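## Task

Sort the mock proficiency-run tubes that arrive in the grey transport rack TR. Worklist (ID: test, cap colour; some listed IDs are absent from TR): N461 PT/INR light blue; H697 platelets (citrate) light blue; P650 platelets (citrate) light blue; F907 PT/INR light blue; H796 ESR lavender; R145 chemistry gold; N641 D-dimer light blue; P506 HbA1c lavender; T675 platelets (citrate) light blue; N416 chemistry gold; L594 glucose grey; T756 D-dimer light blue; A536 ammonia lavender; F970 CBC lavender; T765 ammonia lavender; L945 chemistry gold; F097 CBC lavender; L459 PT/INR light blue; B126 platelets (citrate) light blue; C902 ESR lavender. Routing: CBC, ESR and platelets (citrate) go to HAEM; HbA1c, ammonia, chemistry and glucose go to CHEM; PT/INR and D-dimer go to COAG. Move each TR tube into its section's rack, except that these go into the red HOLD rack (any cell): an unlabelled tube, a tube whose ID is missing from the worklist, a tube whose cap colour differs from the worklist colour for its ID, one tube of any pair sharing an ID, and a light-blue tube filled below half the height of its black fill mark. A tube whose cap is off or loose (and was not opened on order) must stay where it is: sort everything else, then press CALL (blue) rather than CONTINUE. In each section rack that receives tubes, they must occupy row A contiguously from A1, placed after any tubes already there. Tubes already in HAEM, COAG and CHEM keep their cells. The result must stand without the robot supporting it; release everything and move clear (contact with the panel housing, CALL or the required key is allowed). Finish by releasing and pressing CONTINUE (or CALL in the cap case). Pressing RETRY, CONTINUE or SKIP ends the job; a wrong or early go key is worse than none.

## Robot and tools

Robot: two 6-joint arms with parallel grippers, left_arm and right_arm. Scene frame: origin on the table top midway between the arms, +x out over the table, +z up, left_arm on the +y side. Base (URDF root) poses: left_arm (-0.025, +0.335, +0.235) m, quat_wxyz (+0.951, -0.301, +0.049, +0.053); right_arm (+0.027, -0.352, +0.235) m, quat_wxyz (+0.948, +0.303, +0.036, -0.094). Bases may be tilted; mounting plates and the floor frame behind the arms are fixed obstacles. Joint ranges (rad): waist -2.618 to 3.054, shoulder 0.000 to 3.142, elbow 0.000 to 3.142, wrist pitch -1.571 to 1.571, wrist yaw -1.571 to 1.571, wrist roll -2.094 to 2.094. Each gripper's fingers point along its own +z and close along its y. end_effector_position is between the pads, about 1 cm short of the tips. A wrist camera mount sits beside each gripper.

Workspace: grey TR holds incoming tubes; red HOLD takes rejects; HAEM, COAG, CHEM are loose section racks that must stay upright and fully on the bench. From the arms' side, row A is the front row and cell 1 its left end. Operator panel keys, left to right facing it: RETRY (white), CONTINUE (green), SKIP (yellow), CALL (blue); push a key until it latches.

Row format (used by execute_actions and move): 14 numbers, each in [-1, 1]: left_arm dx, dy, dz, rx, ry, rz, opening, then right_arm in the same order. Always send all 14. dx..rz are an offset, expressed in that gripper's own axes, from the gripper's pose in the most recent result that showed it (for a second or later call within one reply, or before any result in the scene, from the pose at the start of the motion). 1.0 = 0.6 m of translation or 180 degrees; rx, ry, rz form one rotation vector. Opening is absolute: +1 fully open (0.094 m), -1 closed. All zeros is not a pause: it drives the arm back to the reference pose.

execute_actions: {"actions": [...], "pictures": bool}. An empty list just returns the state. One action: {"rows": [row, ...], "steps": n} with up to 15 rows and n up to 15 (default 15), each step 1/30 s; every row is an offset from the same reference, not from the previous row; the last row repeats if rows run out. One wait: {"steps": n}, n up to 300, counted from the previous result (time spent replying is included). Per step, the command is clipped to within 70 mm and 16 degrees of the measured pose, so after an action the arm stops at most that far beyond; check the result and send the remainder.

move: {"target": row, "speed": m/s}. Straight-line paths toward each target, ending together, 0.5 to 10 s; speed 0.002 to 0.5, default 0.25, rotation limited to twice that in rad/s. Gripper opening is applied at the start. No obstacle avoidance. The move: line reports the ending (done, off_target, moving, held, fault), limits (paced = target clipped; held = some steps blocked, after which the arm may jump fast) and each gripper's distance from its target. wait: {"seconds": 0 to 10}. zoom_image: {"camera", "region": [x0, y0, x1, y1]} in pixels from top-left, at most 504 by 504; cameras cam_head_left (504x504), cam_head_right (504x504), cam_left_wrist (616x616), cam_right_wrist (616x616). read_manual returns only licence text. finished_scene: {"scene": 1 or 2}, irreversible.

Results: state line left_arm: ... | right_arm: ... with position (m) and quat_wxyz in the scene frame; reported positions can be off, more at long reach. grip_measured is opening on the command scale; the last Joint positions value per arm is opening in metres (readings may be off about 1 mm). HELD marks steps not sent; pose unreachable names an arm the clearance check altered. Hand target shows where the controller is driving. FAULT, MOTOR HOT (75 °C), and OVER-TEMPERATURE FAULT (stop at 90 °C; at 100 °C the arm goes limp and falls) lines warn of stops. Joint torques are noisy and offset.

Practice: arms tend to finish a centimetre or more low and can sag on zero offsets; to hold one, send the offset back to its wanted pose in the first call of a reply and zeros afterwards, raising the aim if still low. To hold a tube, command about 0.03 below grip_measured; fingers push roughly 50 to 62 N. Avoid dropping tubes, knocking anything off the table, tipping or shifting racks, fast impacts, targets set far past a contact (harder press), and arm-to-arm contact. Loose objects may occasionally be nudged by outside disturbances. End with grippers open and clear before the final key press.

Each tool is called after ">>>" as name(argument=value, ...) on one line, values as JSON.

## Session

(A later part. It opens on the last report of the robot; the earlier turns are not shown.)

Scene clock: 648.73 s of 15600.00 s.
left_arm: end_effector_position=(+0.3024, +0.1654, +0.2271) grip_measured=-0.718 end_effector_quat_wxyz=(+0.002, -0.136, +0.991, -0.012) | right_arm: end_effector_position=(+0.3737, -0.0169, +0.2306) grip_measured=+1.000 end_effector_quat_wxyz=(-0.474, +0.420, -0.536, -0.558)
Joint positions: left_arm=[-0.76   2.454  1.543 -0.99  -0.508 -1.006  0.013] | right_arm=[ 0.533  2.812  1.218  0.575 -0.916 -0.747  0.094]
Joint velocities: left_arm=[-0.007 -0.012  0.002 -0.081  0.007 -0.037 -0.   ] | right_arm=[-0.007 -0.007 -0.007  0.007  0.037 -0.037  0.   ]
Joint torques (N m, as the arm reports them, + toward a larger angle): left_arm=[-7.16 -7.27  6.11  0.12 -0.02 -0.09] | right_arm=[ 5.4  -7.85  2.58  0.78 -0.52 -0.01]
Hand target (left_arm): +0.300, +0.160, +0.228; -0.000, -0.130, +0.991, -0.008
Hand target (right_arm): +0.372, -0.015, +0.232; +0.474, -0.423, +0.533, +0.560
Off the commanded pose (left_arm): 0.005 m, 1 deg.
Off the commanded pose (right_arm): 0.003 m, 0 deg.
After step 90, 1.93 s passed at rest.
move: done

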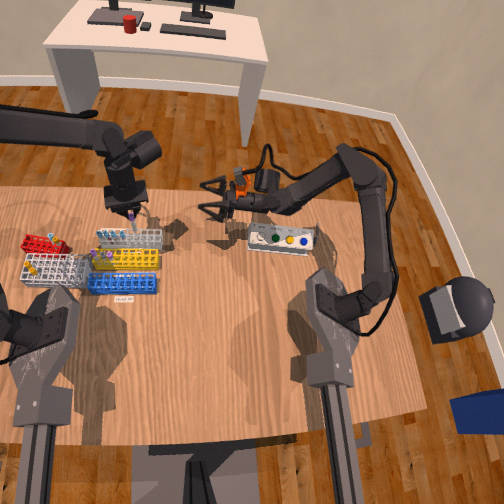

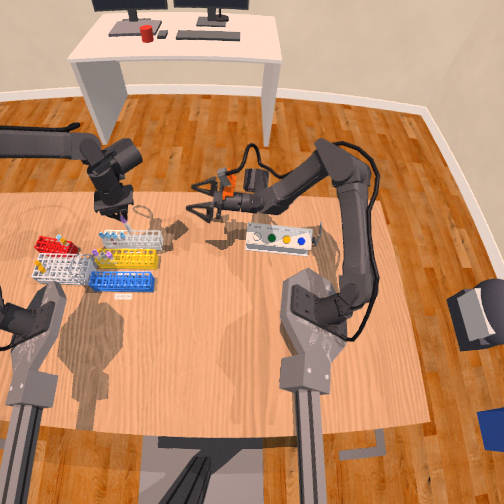

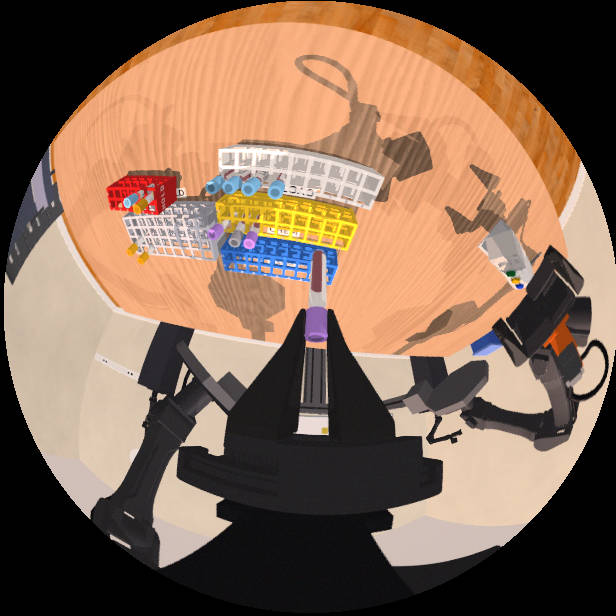

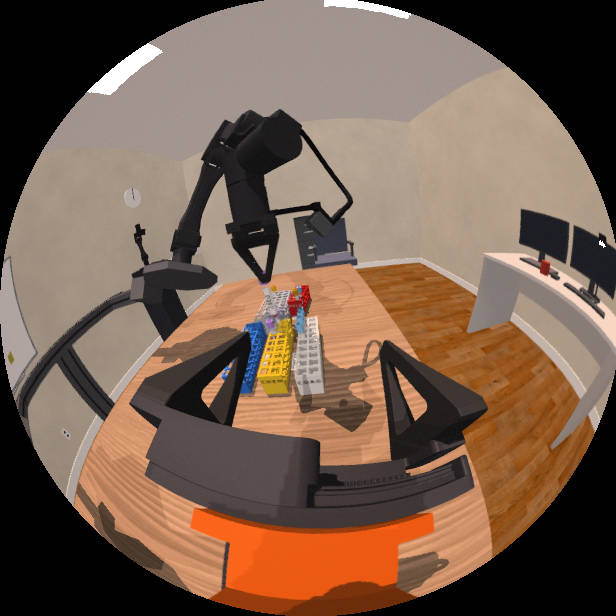

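>>> move(target=[0.146,0.252,0,0,0,0.587,-0.75,0,0,0,0,0,0,1], speed=0.3)

Scene clock: 655.30 s of 15600.00 s.
left_arm: end_effector_position=(+0.1786, +0.2883, +0.2253) grip_measured=-0.718 end_effector_quat_wxyz=(-0.000, +0.711, +0.703, -0.006) | right_arm: end_effector_position=(+0.3758, -0.0187, +0.2288) grip_measured=+1.000 end_effector_quat_wxyz=(-0.475, +0.418, -0.539, -0.557)
Joint positions: left_arm=[-0.733  1.839  0.783 -0.856 -0.518  0.865  0.013] | right_arm=[ 0.527  2.812  1.218  0.575 -0.913 -0.747  0.094]
Joint velocities: left_arm=[-0.007 -0.012 -0.012  0.022 -0.022  0.037 -0.002] | right_arm=[-0.007  0.012 -0.002 -0.007 -0.037  0.11   0.   ]
Joint torques (N m, as the arm reports them, + toward a larger angle): left_arm=[-2.92 -5.79  3.03  0.46  0.    0.06] | right_arm=[ 5.41 -7.98  2.67  0.79 -0.51 -0.02]
Hand target (left_arm): +0.180, +0.290, +0.226; +0.010, +0.707, +0.707, -0.005
Hand target (right_arm): +0.374, -0.017, +0.231; +0.474, -0.420, +0.536, +0.558
Off the commanded pose (left_arm): 0.002 m, 1 deg.
Off the commanded pose (right_arm): 0.003 m, 0 deg.
move: done

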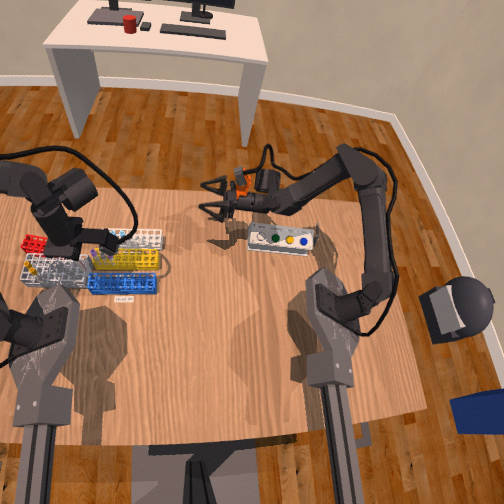

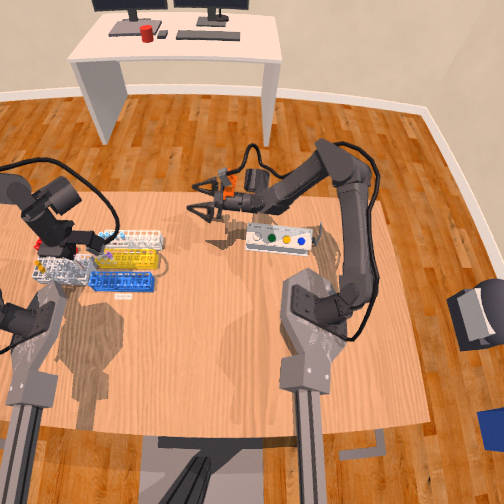

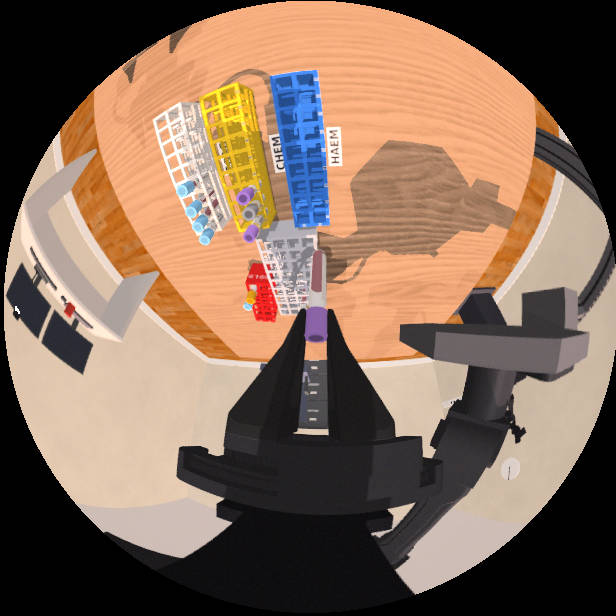

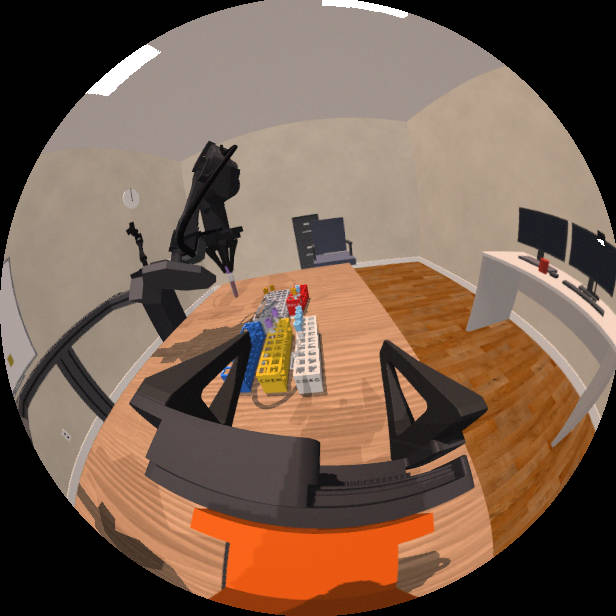

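>>> move(target=[0.003,-0.012,0.147,0,0.003,0,-0.75,0,0,0,0,0,0,1], speed=0.1)

>>> zoom_image(camera="cam_left_wrist", region=[250,200,390,340])

Scene clock: 659.83 s of 15600.00 s.
left_arm: end_effector_position=(+0.1764, +0.2888, +0.1427) grip_measured=-0.718 end_effector_quat_wxyz=(+0.004, +0.707, +0.707, +0.001) | right_arm: end_effector_position=(+0.3778, -0.0205, +0.2271) grip_measured=+1.000 end_effector_quat_wxyz=(-0.475, +0.415, -0.542, -0.555)
Joint positions: left_arm=[-0.552  2.014  0.6   -0.377 -0.58   1.066  0.013] | right_arm=[ 0.52   2.812  1.218  0.575 -0.91  -0.747  0.094]
Joint velocities: left_arm=[-0.007 -0.007  0.002  0.007 -0.081  0.022 -0.001] | right_arm=[ 0.002  0.002 -0.012 -0.066 -0.022 -0.007  0.   ]
Joint torques (N m, as the arm reports them, + toward a larger angle): left_arm=[-3.37 -3.38  1.74  0.43 -0.07  0.05] | right_arm=[ 5.37 -7.92  2.55  0.76 -0.51 -0.02]
Hand target (left_arm): +0.170, +0.290, +0.137; -0.005, +0.711, +0.703, -0.001
Hand target (right_arm): +0.376, -0.019, +0.229; +0.475, -0.418, +0.539, +0.557
Off the commanded pose (left_arm): 0.008 m, 1 deg.
Off the commanded pose (right_arm): 0.003 m, 0 deg.
move: done

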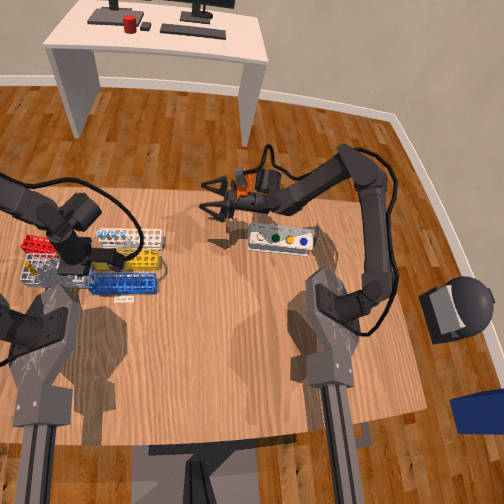

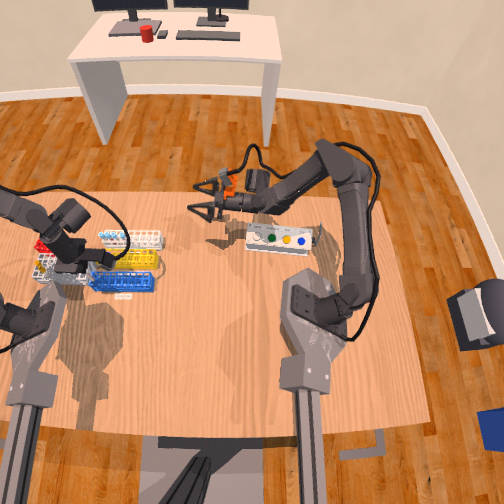

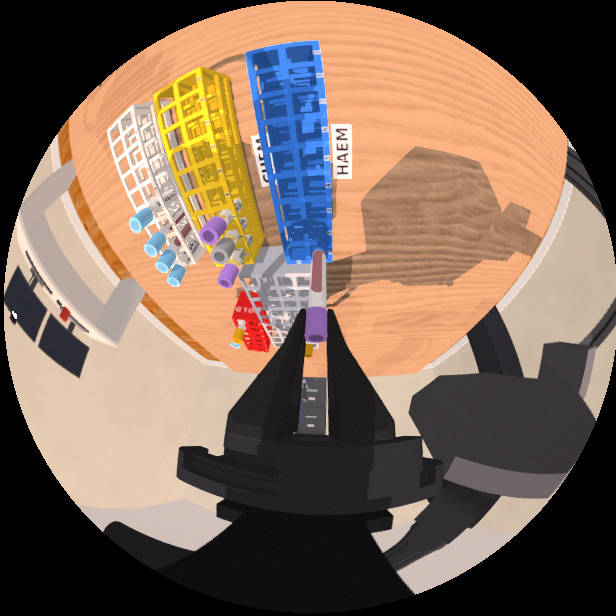

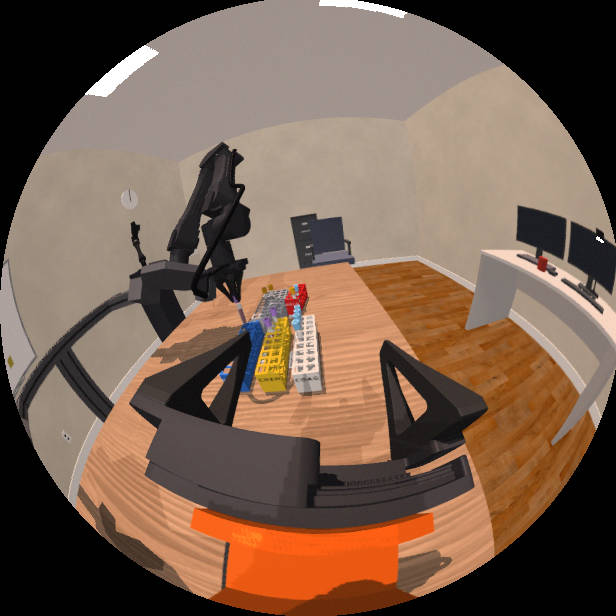

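Region (250, 200, 390, 340) of cam_left_wrist's 616x616 image, scaled by 3.600, with more detail than that image has.

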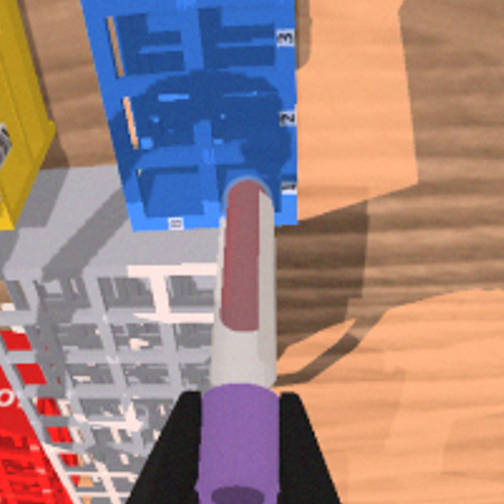

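>>> execute_actions(actions=[{"rows":[[0.002,-0.01,0.015,0.004,0.003,0.004,-0.75,0,0,0,0,0,0,1],[0.002,-0.01,0.02,0.004,0.003,0.004,-0.75,0,0,0,0,0,0,1],[0.002,-0.01,0.025,0.004,0.003,0.004,-0.75,0,0,0,0,0,0,1],[0.002,-0.01,0.03,0.004,0.003,0.004,-0.75,0,0,0,0,0,0,1],[0.002,-0.01,0.036,0.004,0.003,0.004,-0.75,0,0,0,0,0,0,1],[0.002,-0.01,0.042,0.004,0.003,0.004,-0.75,0,0,0,0,0,0,1],[0.002,-0.01,0.048,0.004,0.003,0.004,-0.75,0,0,0,0,0,0,1]]}])

>>> zoom_image(camera="cam_left_wrist", region=[250,200,390,340])

Scene clock: 665.13 s of 15600.00 s.
left_arm: end_effector_position=(+0.1738, +0.2904, +0.1192) grip_measured=-0.718 end_effector_quat_wxyz=(-0.003, +0.708, +0.706, +0.000) | right_arm: end_effector_position=(+0.3798, -0.0224, +0.2253) grip_measured=+1.000 end_effector_quat_wxyz=(-0.475, +0.413, -0.545, -0.554)
Joint positions: left_arm=[-0.492  2.094  0.575 -0.249 -0.595  1.131  0.013] | right_arm=[ 0.514  2.812  1.218  0.575 -0.907 -0.747  0.094]
Joint velocities: left_arm=[ 0.012  0.012 -0.017  0.11   0.037  0.037  0.   ] | right_arm=[ 0.002  0.007  0.017 -0.022 -0.007 -0.037  0.   ]
Joint torques (N m, as the arm reports them, + toward a larger angle): left_arm=[-3.45 -3.51  1.2   0.4  -0.07  0.06] | right_arm=[ 5.34 -7.86  2.57  0.77 -0.54 -0.01]
Hand target (left_arm): +0.170, +0.290, +0.114; -0.004, +0.711, +0.703, +0.000
Hand target (right_arm): +0.378, -0.021, +0.227; +0.475, -0.415, +0.542, +0.555
Off the commanded pose (left_arm): 0.006 m, 1 deg.
Off the commanded pose (right_arm): 0.003 m, 0 deg.
Steps of this call (steps 1 to 90: nothing new was sent; then 1.80 s passed at rest; steps 91 to 105: all 15 steps of this action). Readings (end_effector_position):
91: left_arm (+0.1771, +0.2886, +0.1427) | right_arm (+0.3779, -0.0207, +0.2269)
92: left_arm (+0.1777, +0.2885, +0.1421) | right_arm (+0.3782, -0.0209, +0.2267)
94: left_arm (+0.1784, +0.2884, +0.1386) | right_arm (+0.3790, -0.0216, +0.2260)
98: left_arm (+0.1767, +0.2903, +0.1278) | right_arm (+0.3798, -0.0224, +0.2253)
105: the state above

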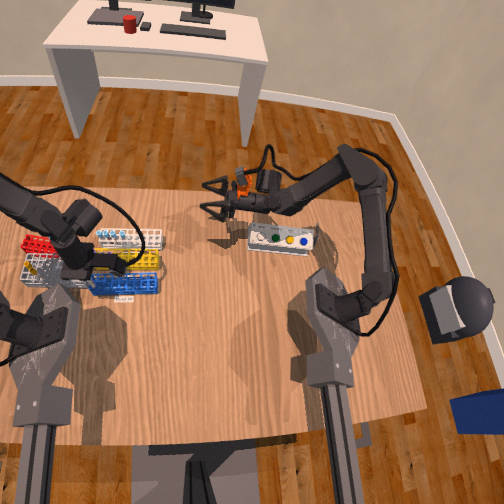

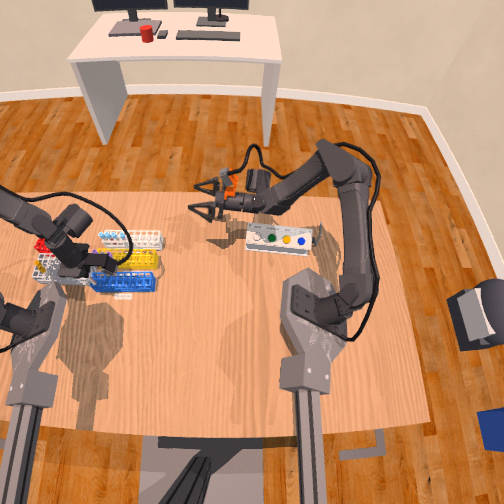

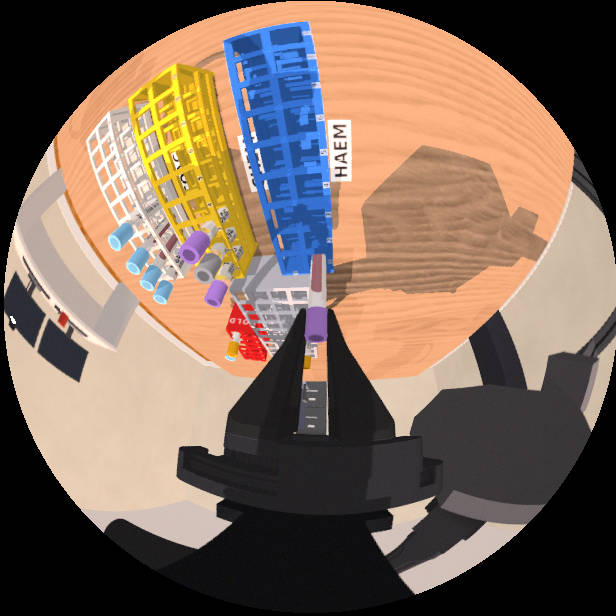

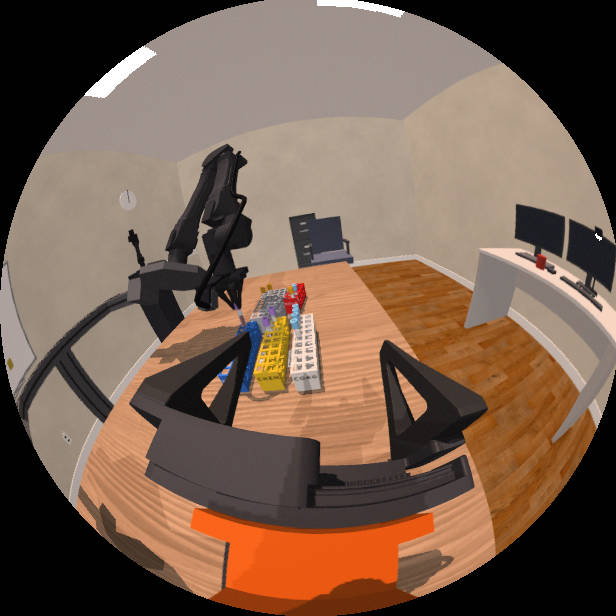

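Region (250, 200, 390, 340) of cam_left_wrist's 616x616 image, scaled by 3.600, with more detail than that image has.

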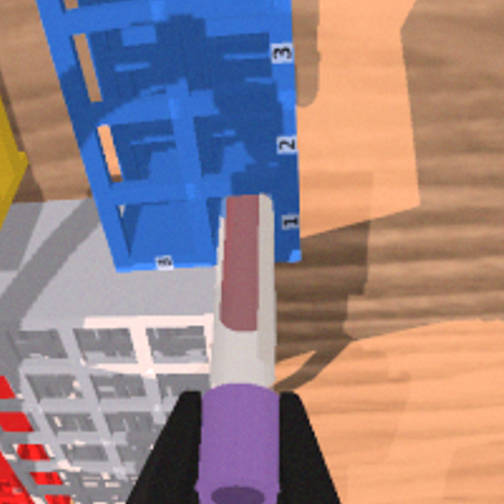

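>>> move(target=[0,-0.007,0.05,0,0,0.002,-0.75,0,0,0,0,0,0,1], speed=0.05)

>>> execute_actions(actions=[{"rows":[[0,0,0,0,0,0,-0.5,0,0,0,0,0,0,1]],"steps":8}], pictures=false)

>>> move(target=[0,0.01,-0.1,0,0,0.005,-0.5,0,0,0,0,0,0,1], speed=0.12)

>>> move(target=[0.29,0.025,0,0,0,-0.1,-0.4,0,0,0,0,0,0,1], speed=0.2)

Scene clock: 674.17 s of 15600.00 s.
left_arm: end_effector_position=(+0.1781, +0.2894, +0.0946) grip_measured=-0.718 end_effector_quat_wxyz=(+0.006, +0.706, +0.708, +0.005) | right_arm: end_effector_position=(+0.3819, -0.0244, +0.2234) grip_measured=+1.000 end_effector_quat_wxyz=(-0.476, +0.410, -0.548, -0.552)
Joint positions: left_arm=[-0.423  2.183  0.553 -0.069 -0.608  1.219  0.013] | right_arm=[ 0.507  2.812  1.218  0.575 -0.904 -0.747  0.094]
Joint velocities: left_arm=[-0.007  0.002 -0.007  0.11  -0.007 -0.022 -0.001] | right_arm=[-0.007 -0.007 -0.007 -0.022 -0.037 -0.037  0.   ]
Joint torques (N m, as the arm reports them, + toward a larger angle): left_arm=[-3.55 -3.77  0.45  0.49 -0.02  0.04] | right_arm=[ 5.45 -7.89  2.55  0.78 -0.53 -0.04]
Hand target (left_arm): +0.169, +0.291, +0.089; -0.003, +0.710, +0.704, +0.000
Hand target (right_arm): +0.380, -0.022, +0.225; +0.475, -0.413, +0.545, +0.554
Off the commanded pose (left_arm): 0.010 m, 1 deg.
Off the commanded pose (right_arm): 0.003 m, 1 deg.
After step 90, 4.90 s passed at rest.
move: done

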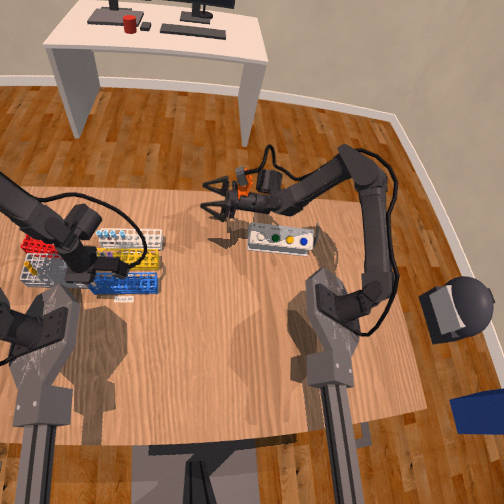

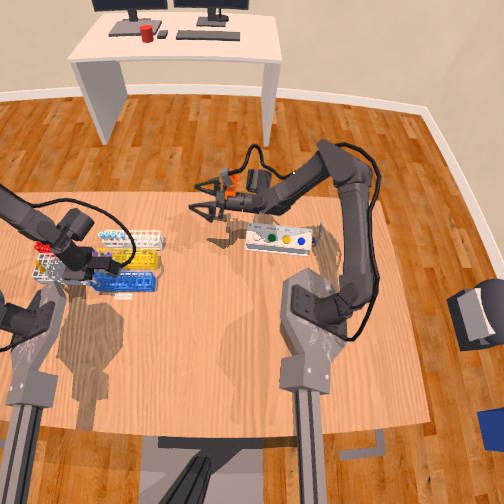

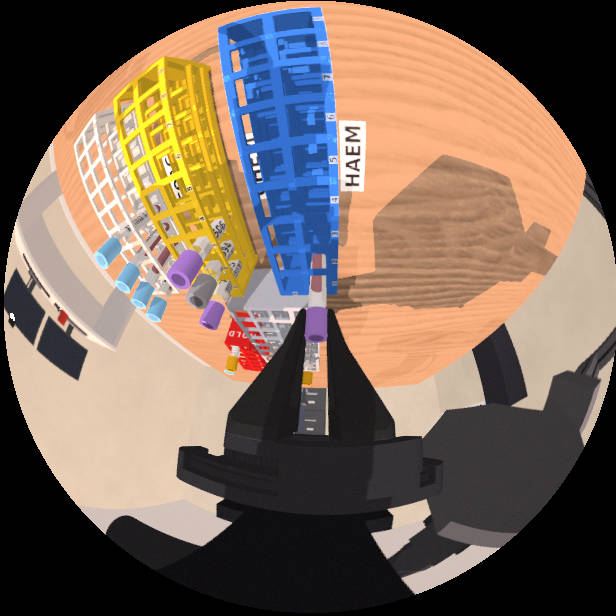

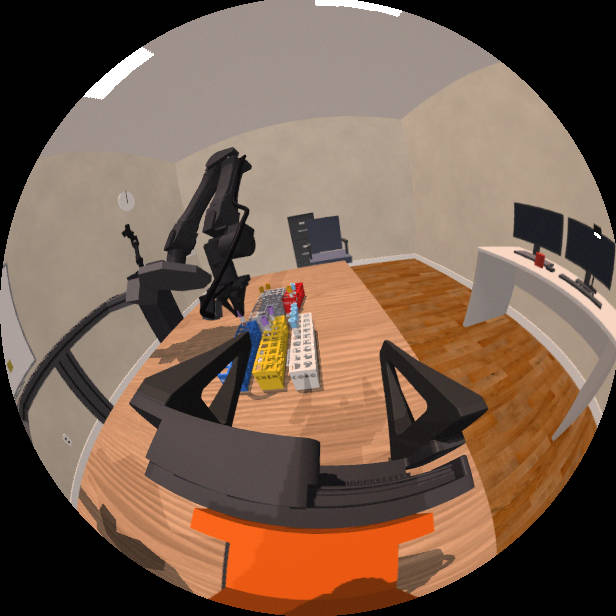

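Scene clock: 674.43 s of 15600.00 s.
left_arm: end_effector_position=(+0.1781, +0.2894, +0.0946) grip_measured=-0.502 end_effector_quat_wxyz=(+0.006, +0.706, +0.708, +0.005) | right_arm: end_effector_position=(+0.3839, -0.0262, +0.2216) grip_measured=+1.000 end_effector_quat_wxyz=(-0.476, +0.408, -0.551, -0.551)
Joint positions: left_arm=[-0.423  2.183  0.553 -0.069 -0.608  1.22   0.023] | right_arm=[ 0.5    2.812  1.218  0.575 -0.901 -0.747  0.094]
Joint velocities: left_arm=[ 0.002  0.002 -0.007  0.022 -0.051 -0.022  0.001] | right_arm=[-0.002  0.002 -0.002 -0.081  0.081  0.022  0.   ]
Joint torques (N m, as the arm reports them, + toward a larger angle): left_arm=[-4.15 -5.1   1.57  0.29 -0.05  0.03] | right_arm=[ 5.54 -7.97  2.46  0.76 -0.56  0.01]
Hand target (left_arm): +0.178, +0.289, +0.095; +0.006, +0.706, +0.708, +0.005
Hand target (right_arm): +0.382, -0.024, +0.223; +0.476, -0.410, +0.548, +0.552
Off the commanded pose (left_arm): 0.000 m, 0 deg.
Off the commanded pose (right_arm): 0.003 m, 0 deg.
Steps of this call (steps 1 to 8: all 8 steps of this action). Readings (end_effector_position):
1: left_arm (+0.1781, +0.2894, +0.0946) | right_arm (+0.3821, -0.0245, +0.2233)
2: left_arm (+0.1781, +0.2894, +0.0946) | right_arm (+0.3823, -0.0247, +0.2230)
4: left_arm (+0.1781, +0.2894, +0.0946) | right_arm (+0.3830, -0.0254, +0.2224)
8: the state above

Scene clock: 675.87 s of 15600.00 s.
left_arm: end_effector_position=(+0.1786, +0.2954, +0.1477) grip_measured=-0.502 end_effector_quat_wxyz=(-0.006, +0.713, +0.701, +0.010) | right_arm: end_effector_position=(+0.3860, -0.0282, +0.2197) grip_measured=+1.000 end_effector_quat_wxyz=(-0.476, +0.405, -0.554, -0.549)
Joint positions: left_arm=[-0.554  1.999  0.617 -0.428 -0.602  1.07   0.023] | right_arm=[ 0.494  2.812  1.218  0.575 -0.898 -0.747  0.094]
Joint velocities: left_arm=[-0.002 -0.007  0.007 -0.037 -0.022 -0.095 -0.001] | right_arm=[-0.002 -0.017 -0.007  0.007  0.007  0.022  0.   ]
Joint torques (N m, as the arm reports them, + toward a larger angle): left_arm=[-4.95 -5.84  4.28  0.06  0.12 -0.05] | right_arm=[ 5.41 -7.8   2.55  0.76 -0.55 -0.01]
Hand target (left_arm): +0.184, +0.289, +0.155; +0.007, +0.712, +0.702, +0.004
Hand target (right_arm): +0.384, -0.026, +0.222; +0.476, -0.408, +0.551, +0.551
Off the commanded pose (left_arm): 0.010 m, 2 deg.
Off the commanded pose (right_arm): 0.003 m, 1 deg.
move: done

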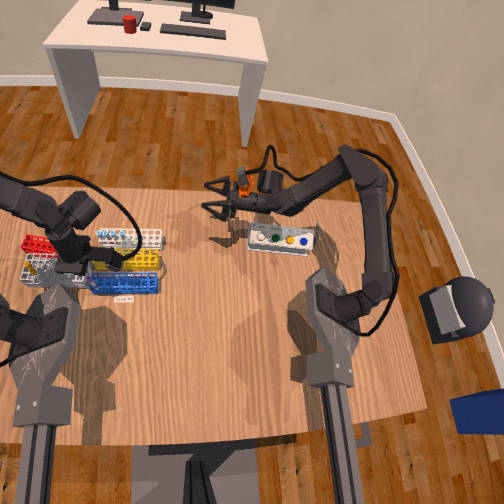

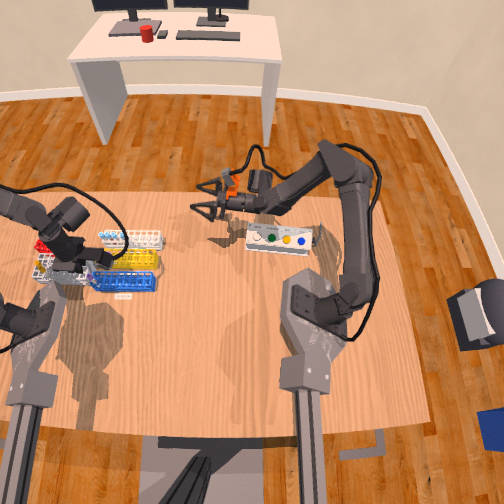

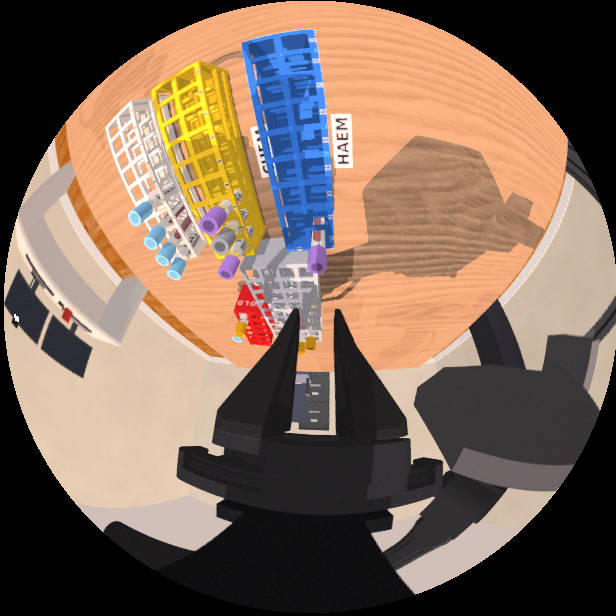

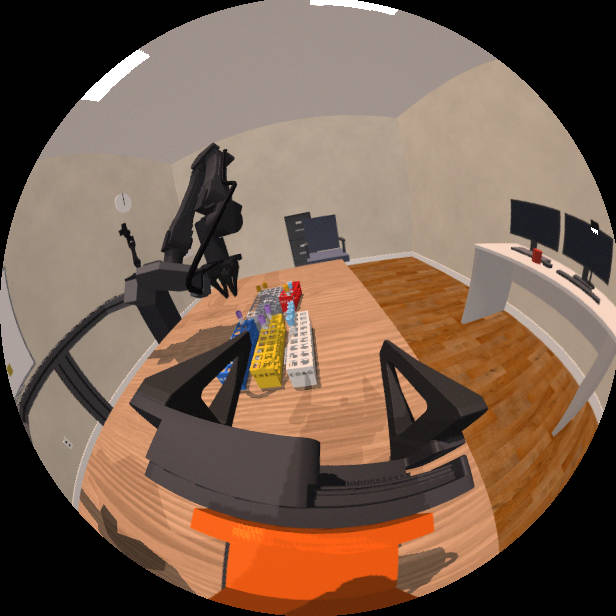

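Scene clock: 677.33 s of 15600.00 s.
left_arm: end_effector_position=(+0.1963, +0.4713, +0.1469) grip_measured=-0.402 end_effector_quat_wxyz=(-0.019, +0.594, +0.804, +0.017) | right_arm: end_effector_position=(+0.3880, -0.0301, +0.2178) grip_measured=+1.000 end_effector_quat_wxyz=(-0.476, +0.403, -0.558, -0.547)
Joint positions: left_arm=[ 0.102  1.508  0.615 -0.453 -0.636  1.554  0.028] | right_arm=[ 0.487  2.812  1.218  0.575 -0.894 -0.747  0.094]
Joint velocities: left_arm=[-0.002  0.002 -0.007  0.007 -0.037  0.066 -0.   ] | right_arm=[-0.002 -0.012 -0.012 -0.007 -0.11  -0.022  0.   ]
Joint torques (N m, as the arm reports them, + toward a larger angle): left_arm=[-2.44 -5.78  4.    0.05  0.14  0.04] | right_arm=[ 5.54 -7.86  2.48  0.76 -0.55  0.  ]
Hand target (left_arm): +0.199, +0.472, +0.151; -0.009, +0.594, +0.804, +0.013
Hand target (right_arm): +0.386, -0.028, +0.220; +0.476, -0.405, +0.554, +0.549
Off the commanded pose (left_arm): 0.005 m, 2 deg.
Off the commanded pose (right_arm): 0.003 m, 1 deg.
move: done

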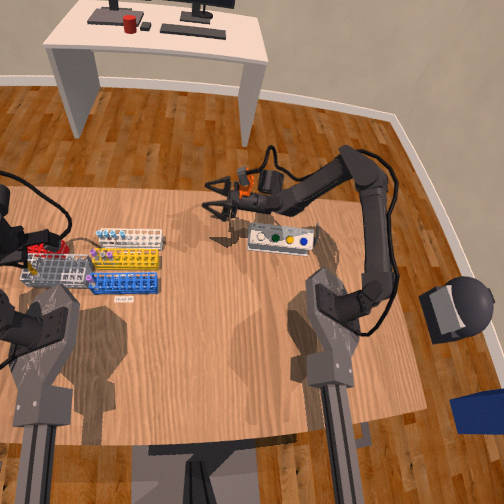

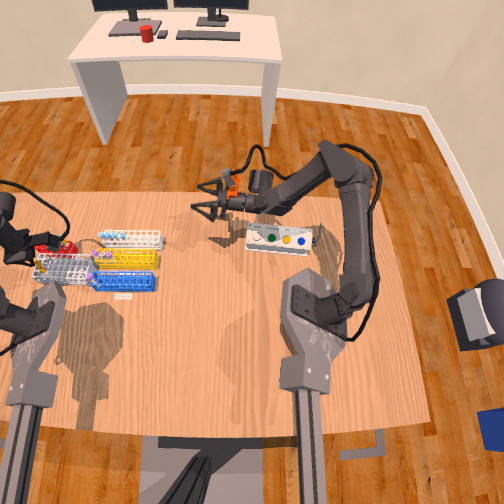

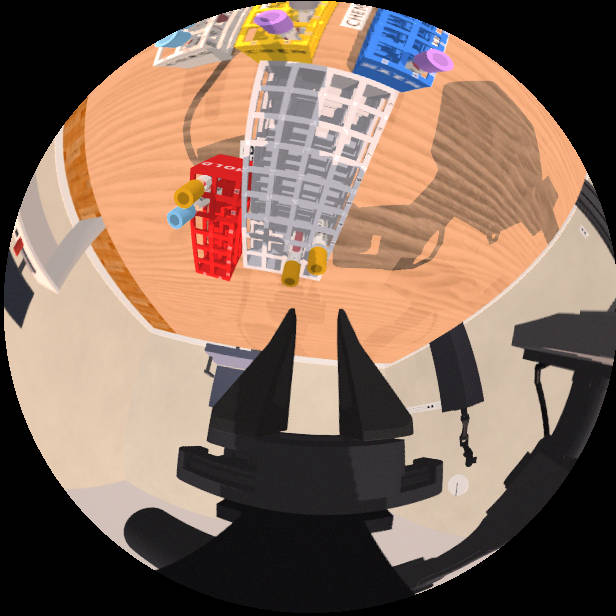

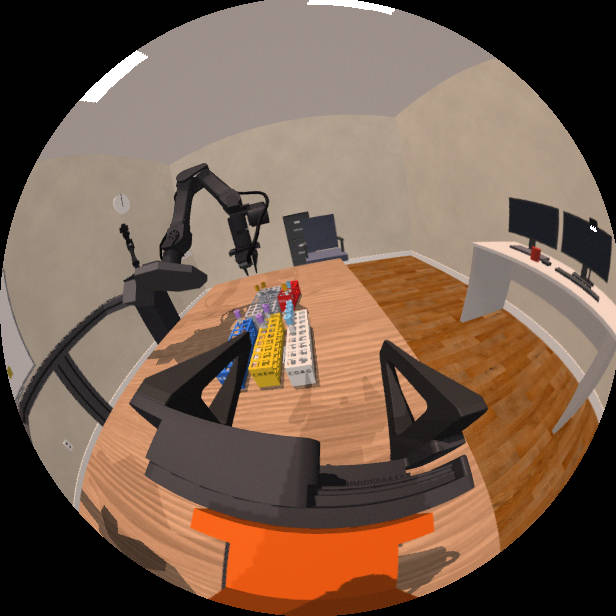

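>>> move(target=[-0.012,-0.016,0.07,0.002,-0.022,0.09,-0.4,0,0,0,0,0,0,1], speed=0.1)

Scene clock: 681.83 s of 15600.00 s.
left_arm: end_effector_position=(+0.1952, +0.4734, +0.1110) grip_measured=-0.402 end_effector_quat_wxyz=(-0.001, +0.695, +0.719, +0.008) | right_arm: end_effector_position=(+0.3900, -0.0322, +0.2159) grip_measured=+1.000 end_effector_quat_wxyz=(-0.477, +0.400, -0.561, -0.546)
Joint positions: left_arm=[ 0.226  1.593  0.56  -0.224 -0.56   1.968  0.028] | right_arm=[ 0.48   2.812  1.218  0.575 -0.891 -0.747  0.094]
Joint velocities: left_arm=[ 0.012 -0.017  0.002  0.007  0.037  0.037  0.001] | right_arm=[ 0.002  0.002 -0.012 -0.066  0.007 -0.081  0.   ]
Joint torques (N m, as the arm reports them, + toward a larger angle): left_arm=[-2.47 -3.38  1.04  0.38  0.14  0.06] | right_arm=[ 5.47 -7.83  2.48  0.73 -0.53  0.  ]
Hand target (left_arm): +0.188, +0.464, +0.105; +0.004, +0.702, +0.712, -0.009
Hand target (right_arm): +0.388, -0.030, +0.218; +0.476, -0.403, +0.558, +0.548
Off the commanded pose (left_arm): 0.013 m, 2 deg.
Off the commanded pose (right_arm): 0.003 m, 1 deg.
move: off_target (left_arm)

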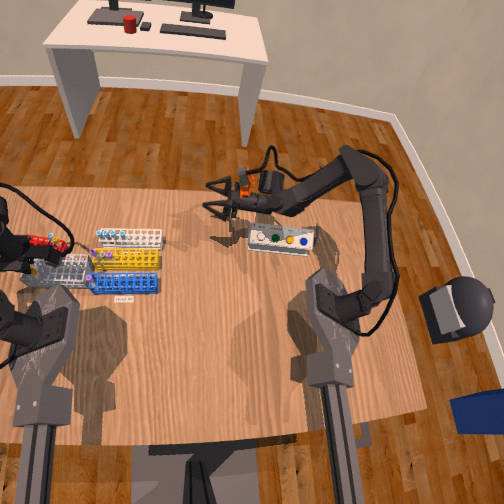

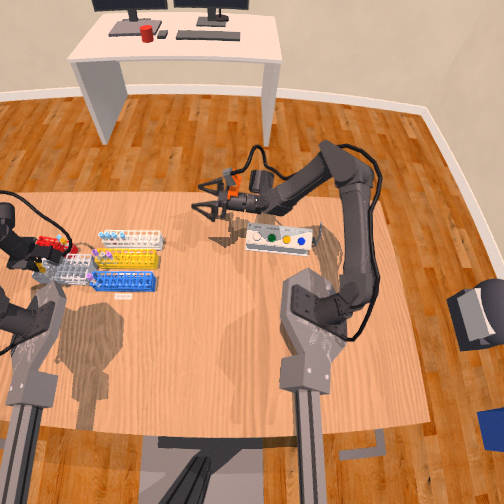

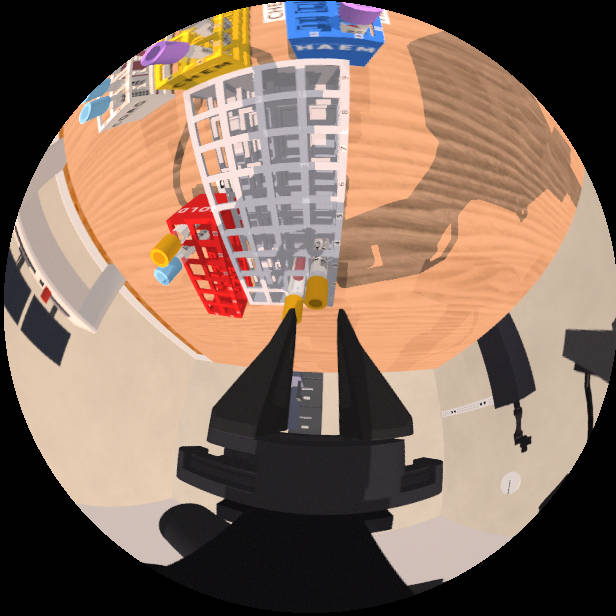

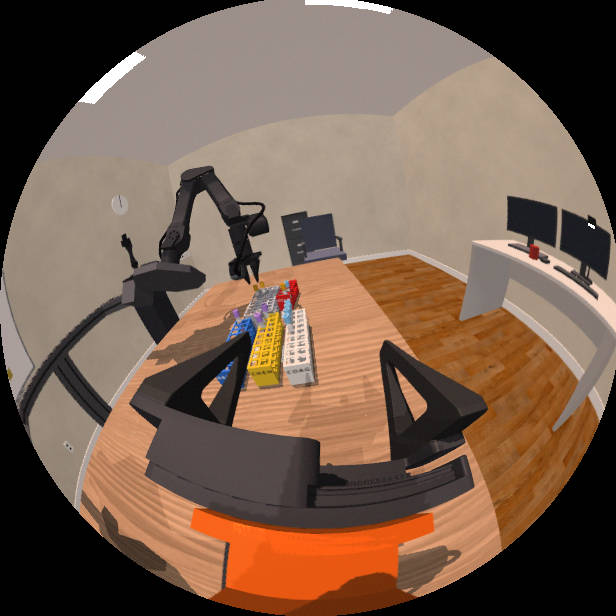

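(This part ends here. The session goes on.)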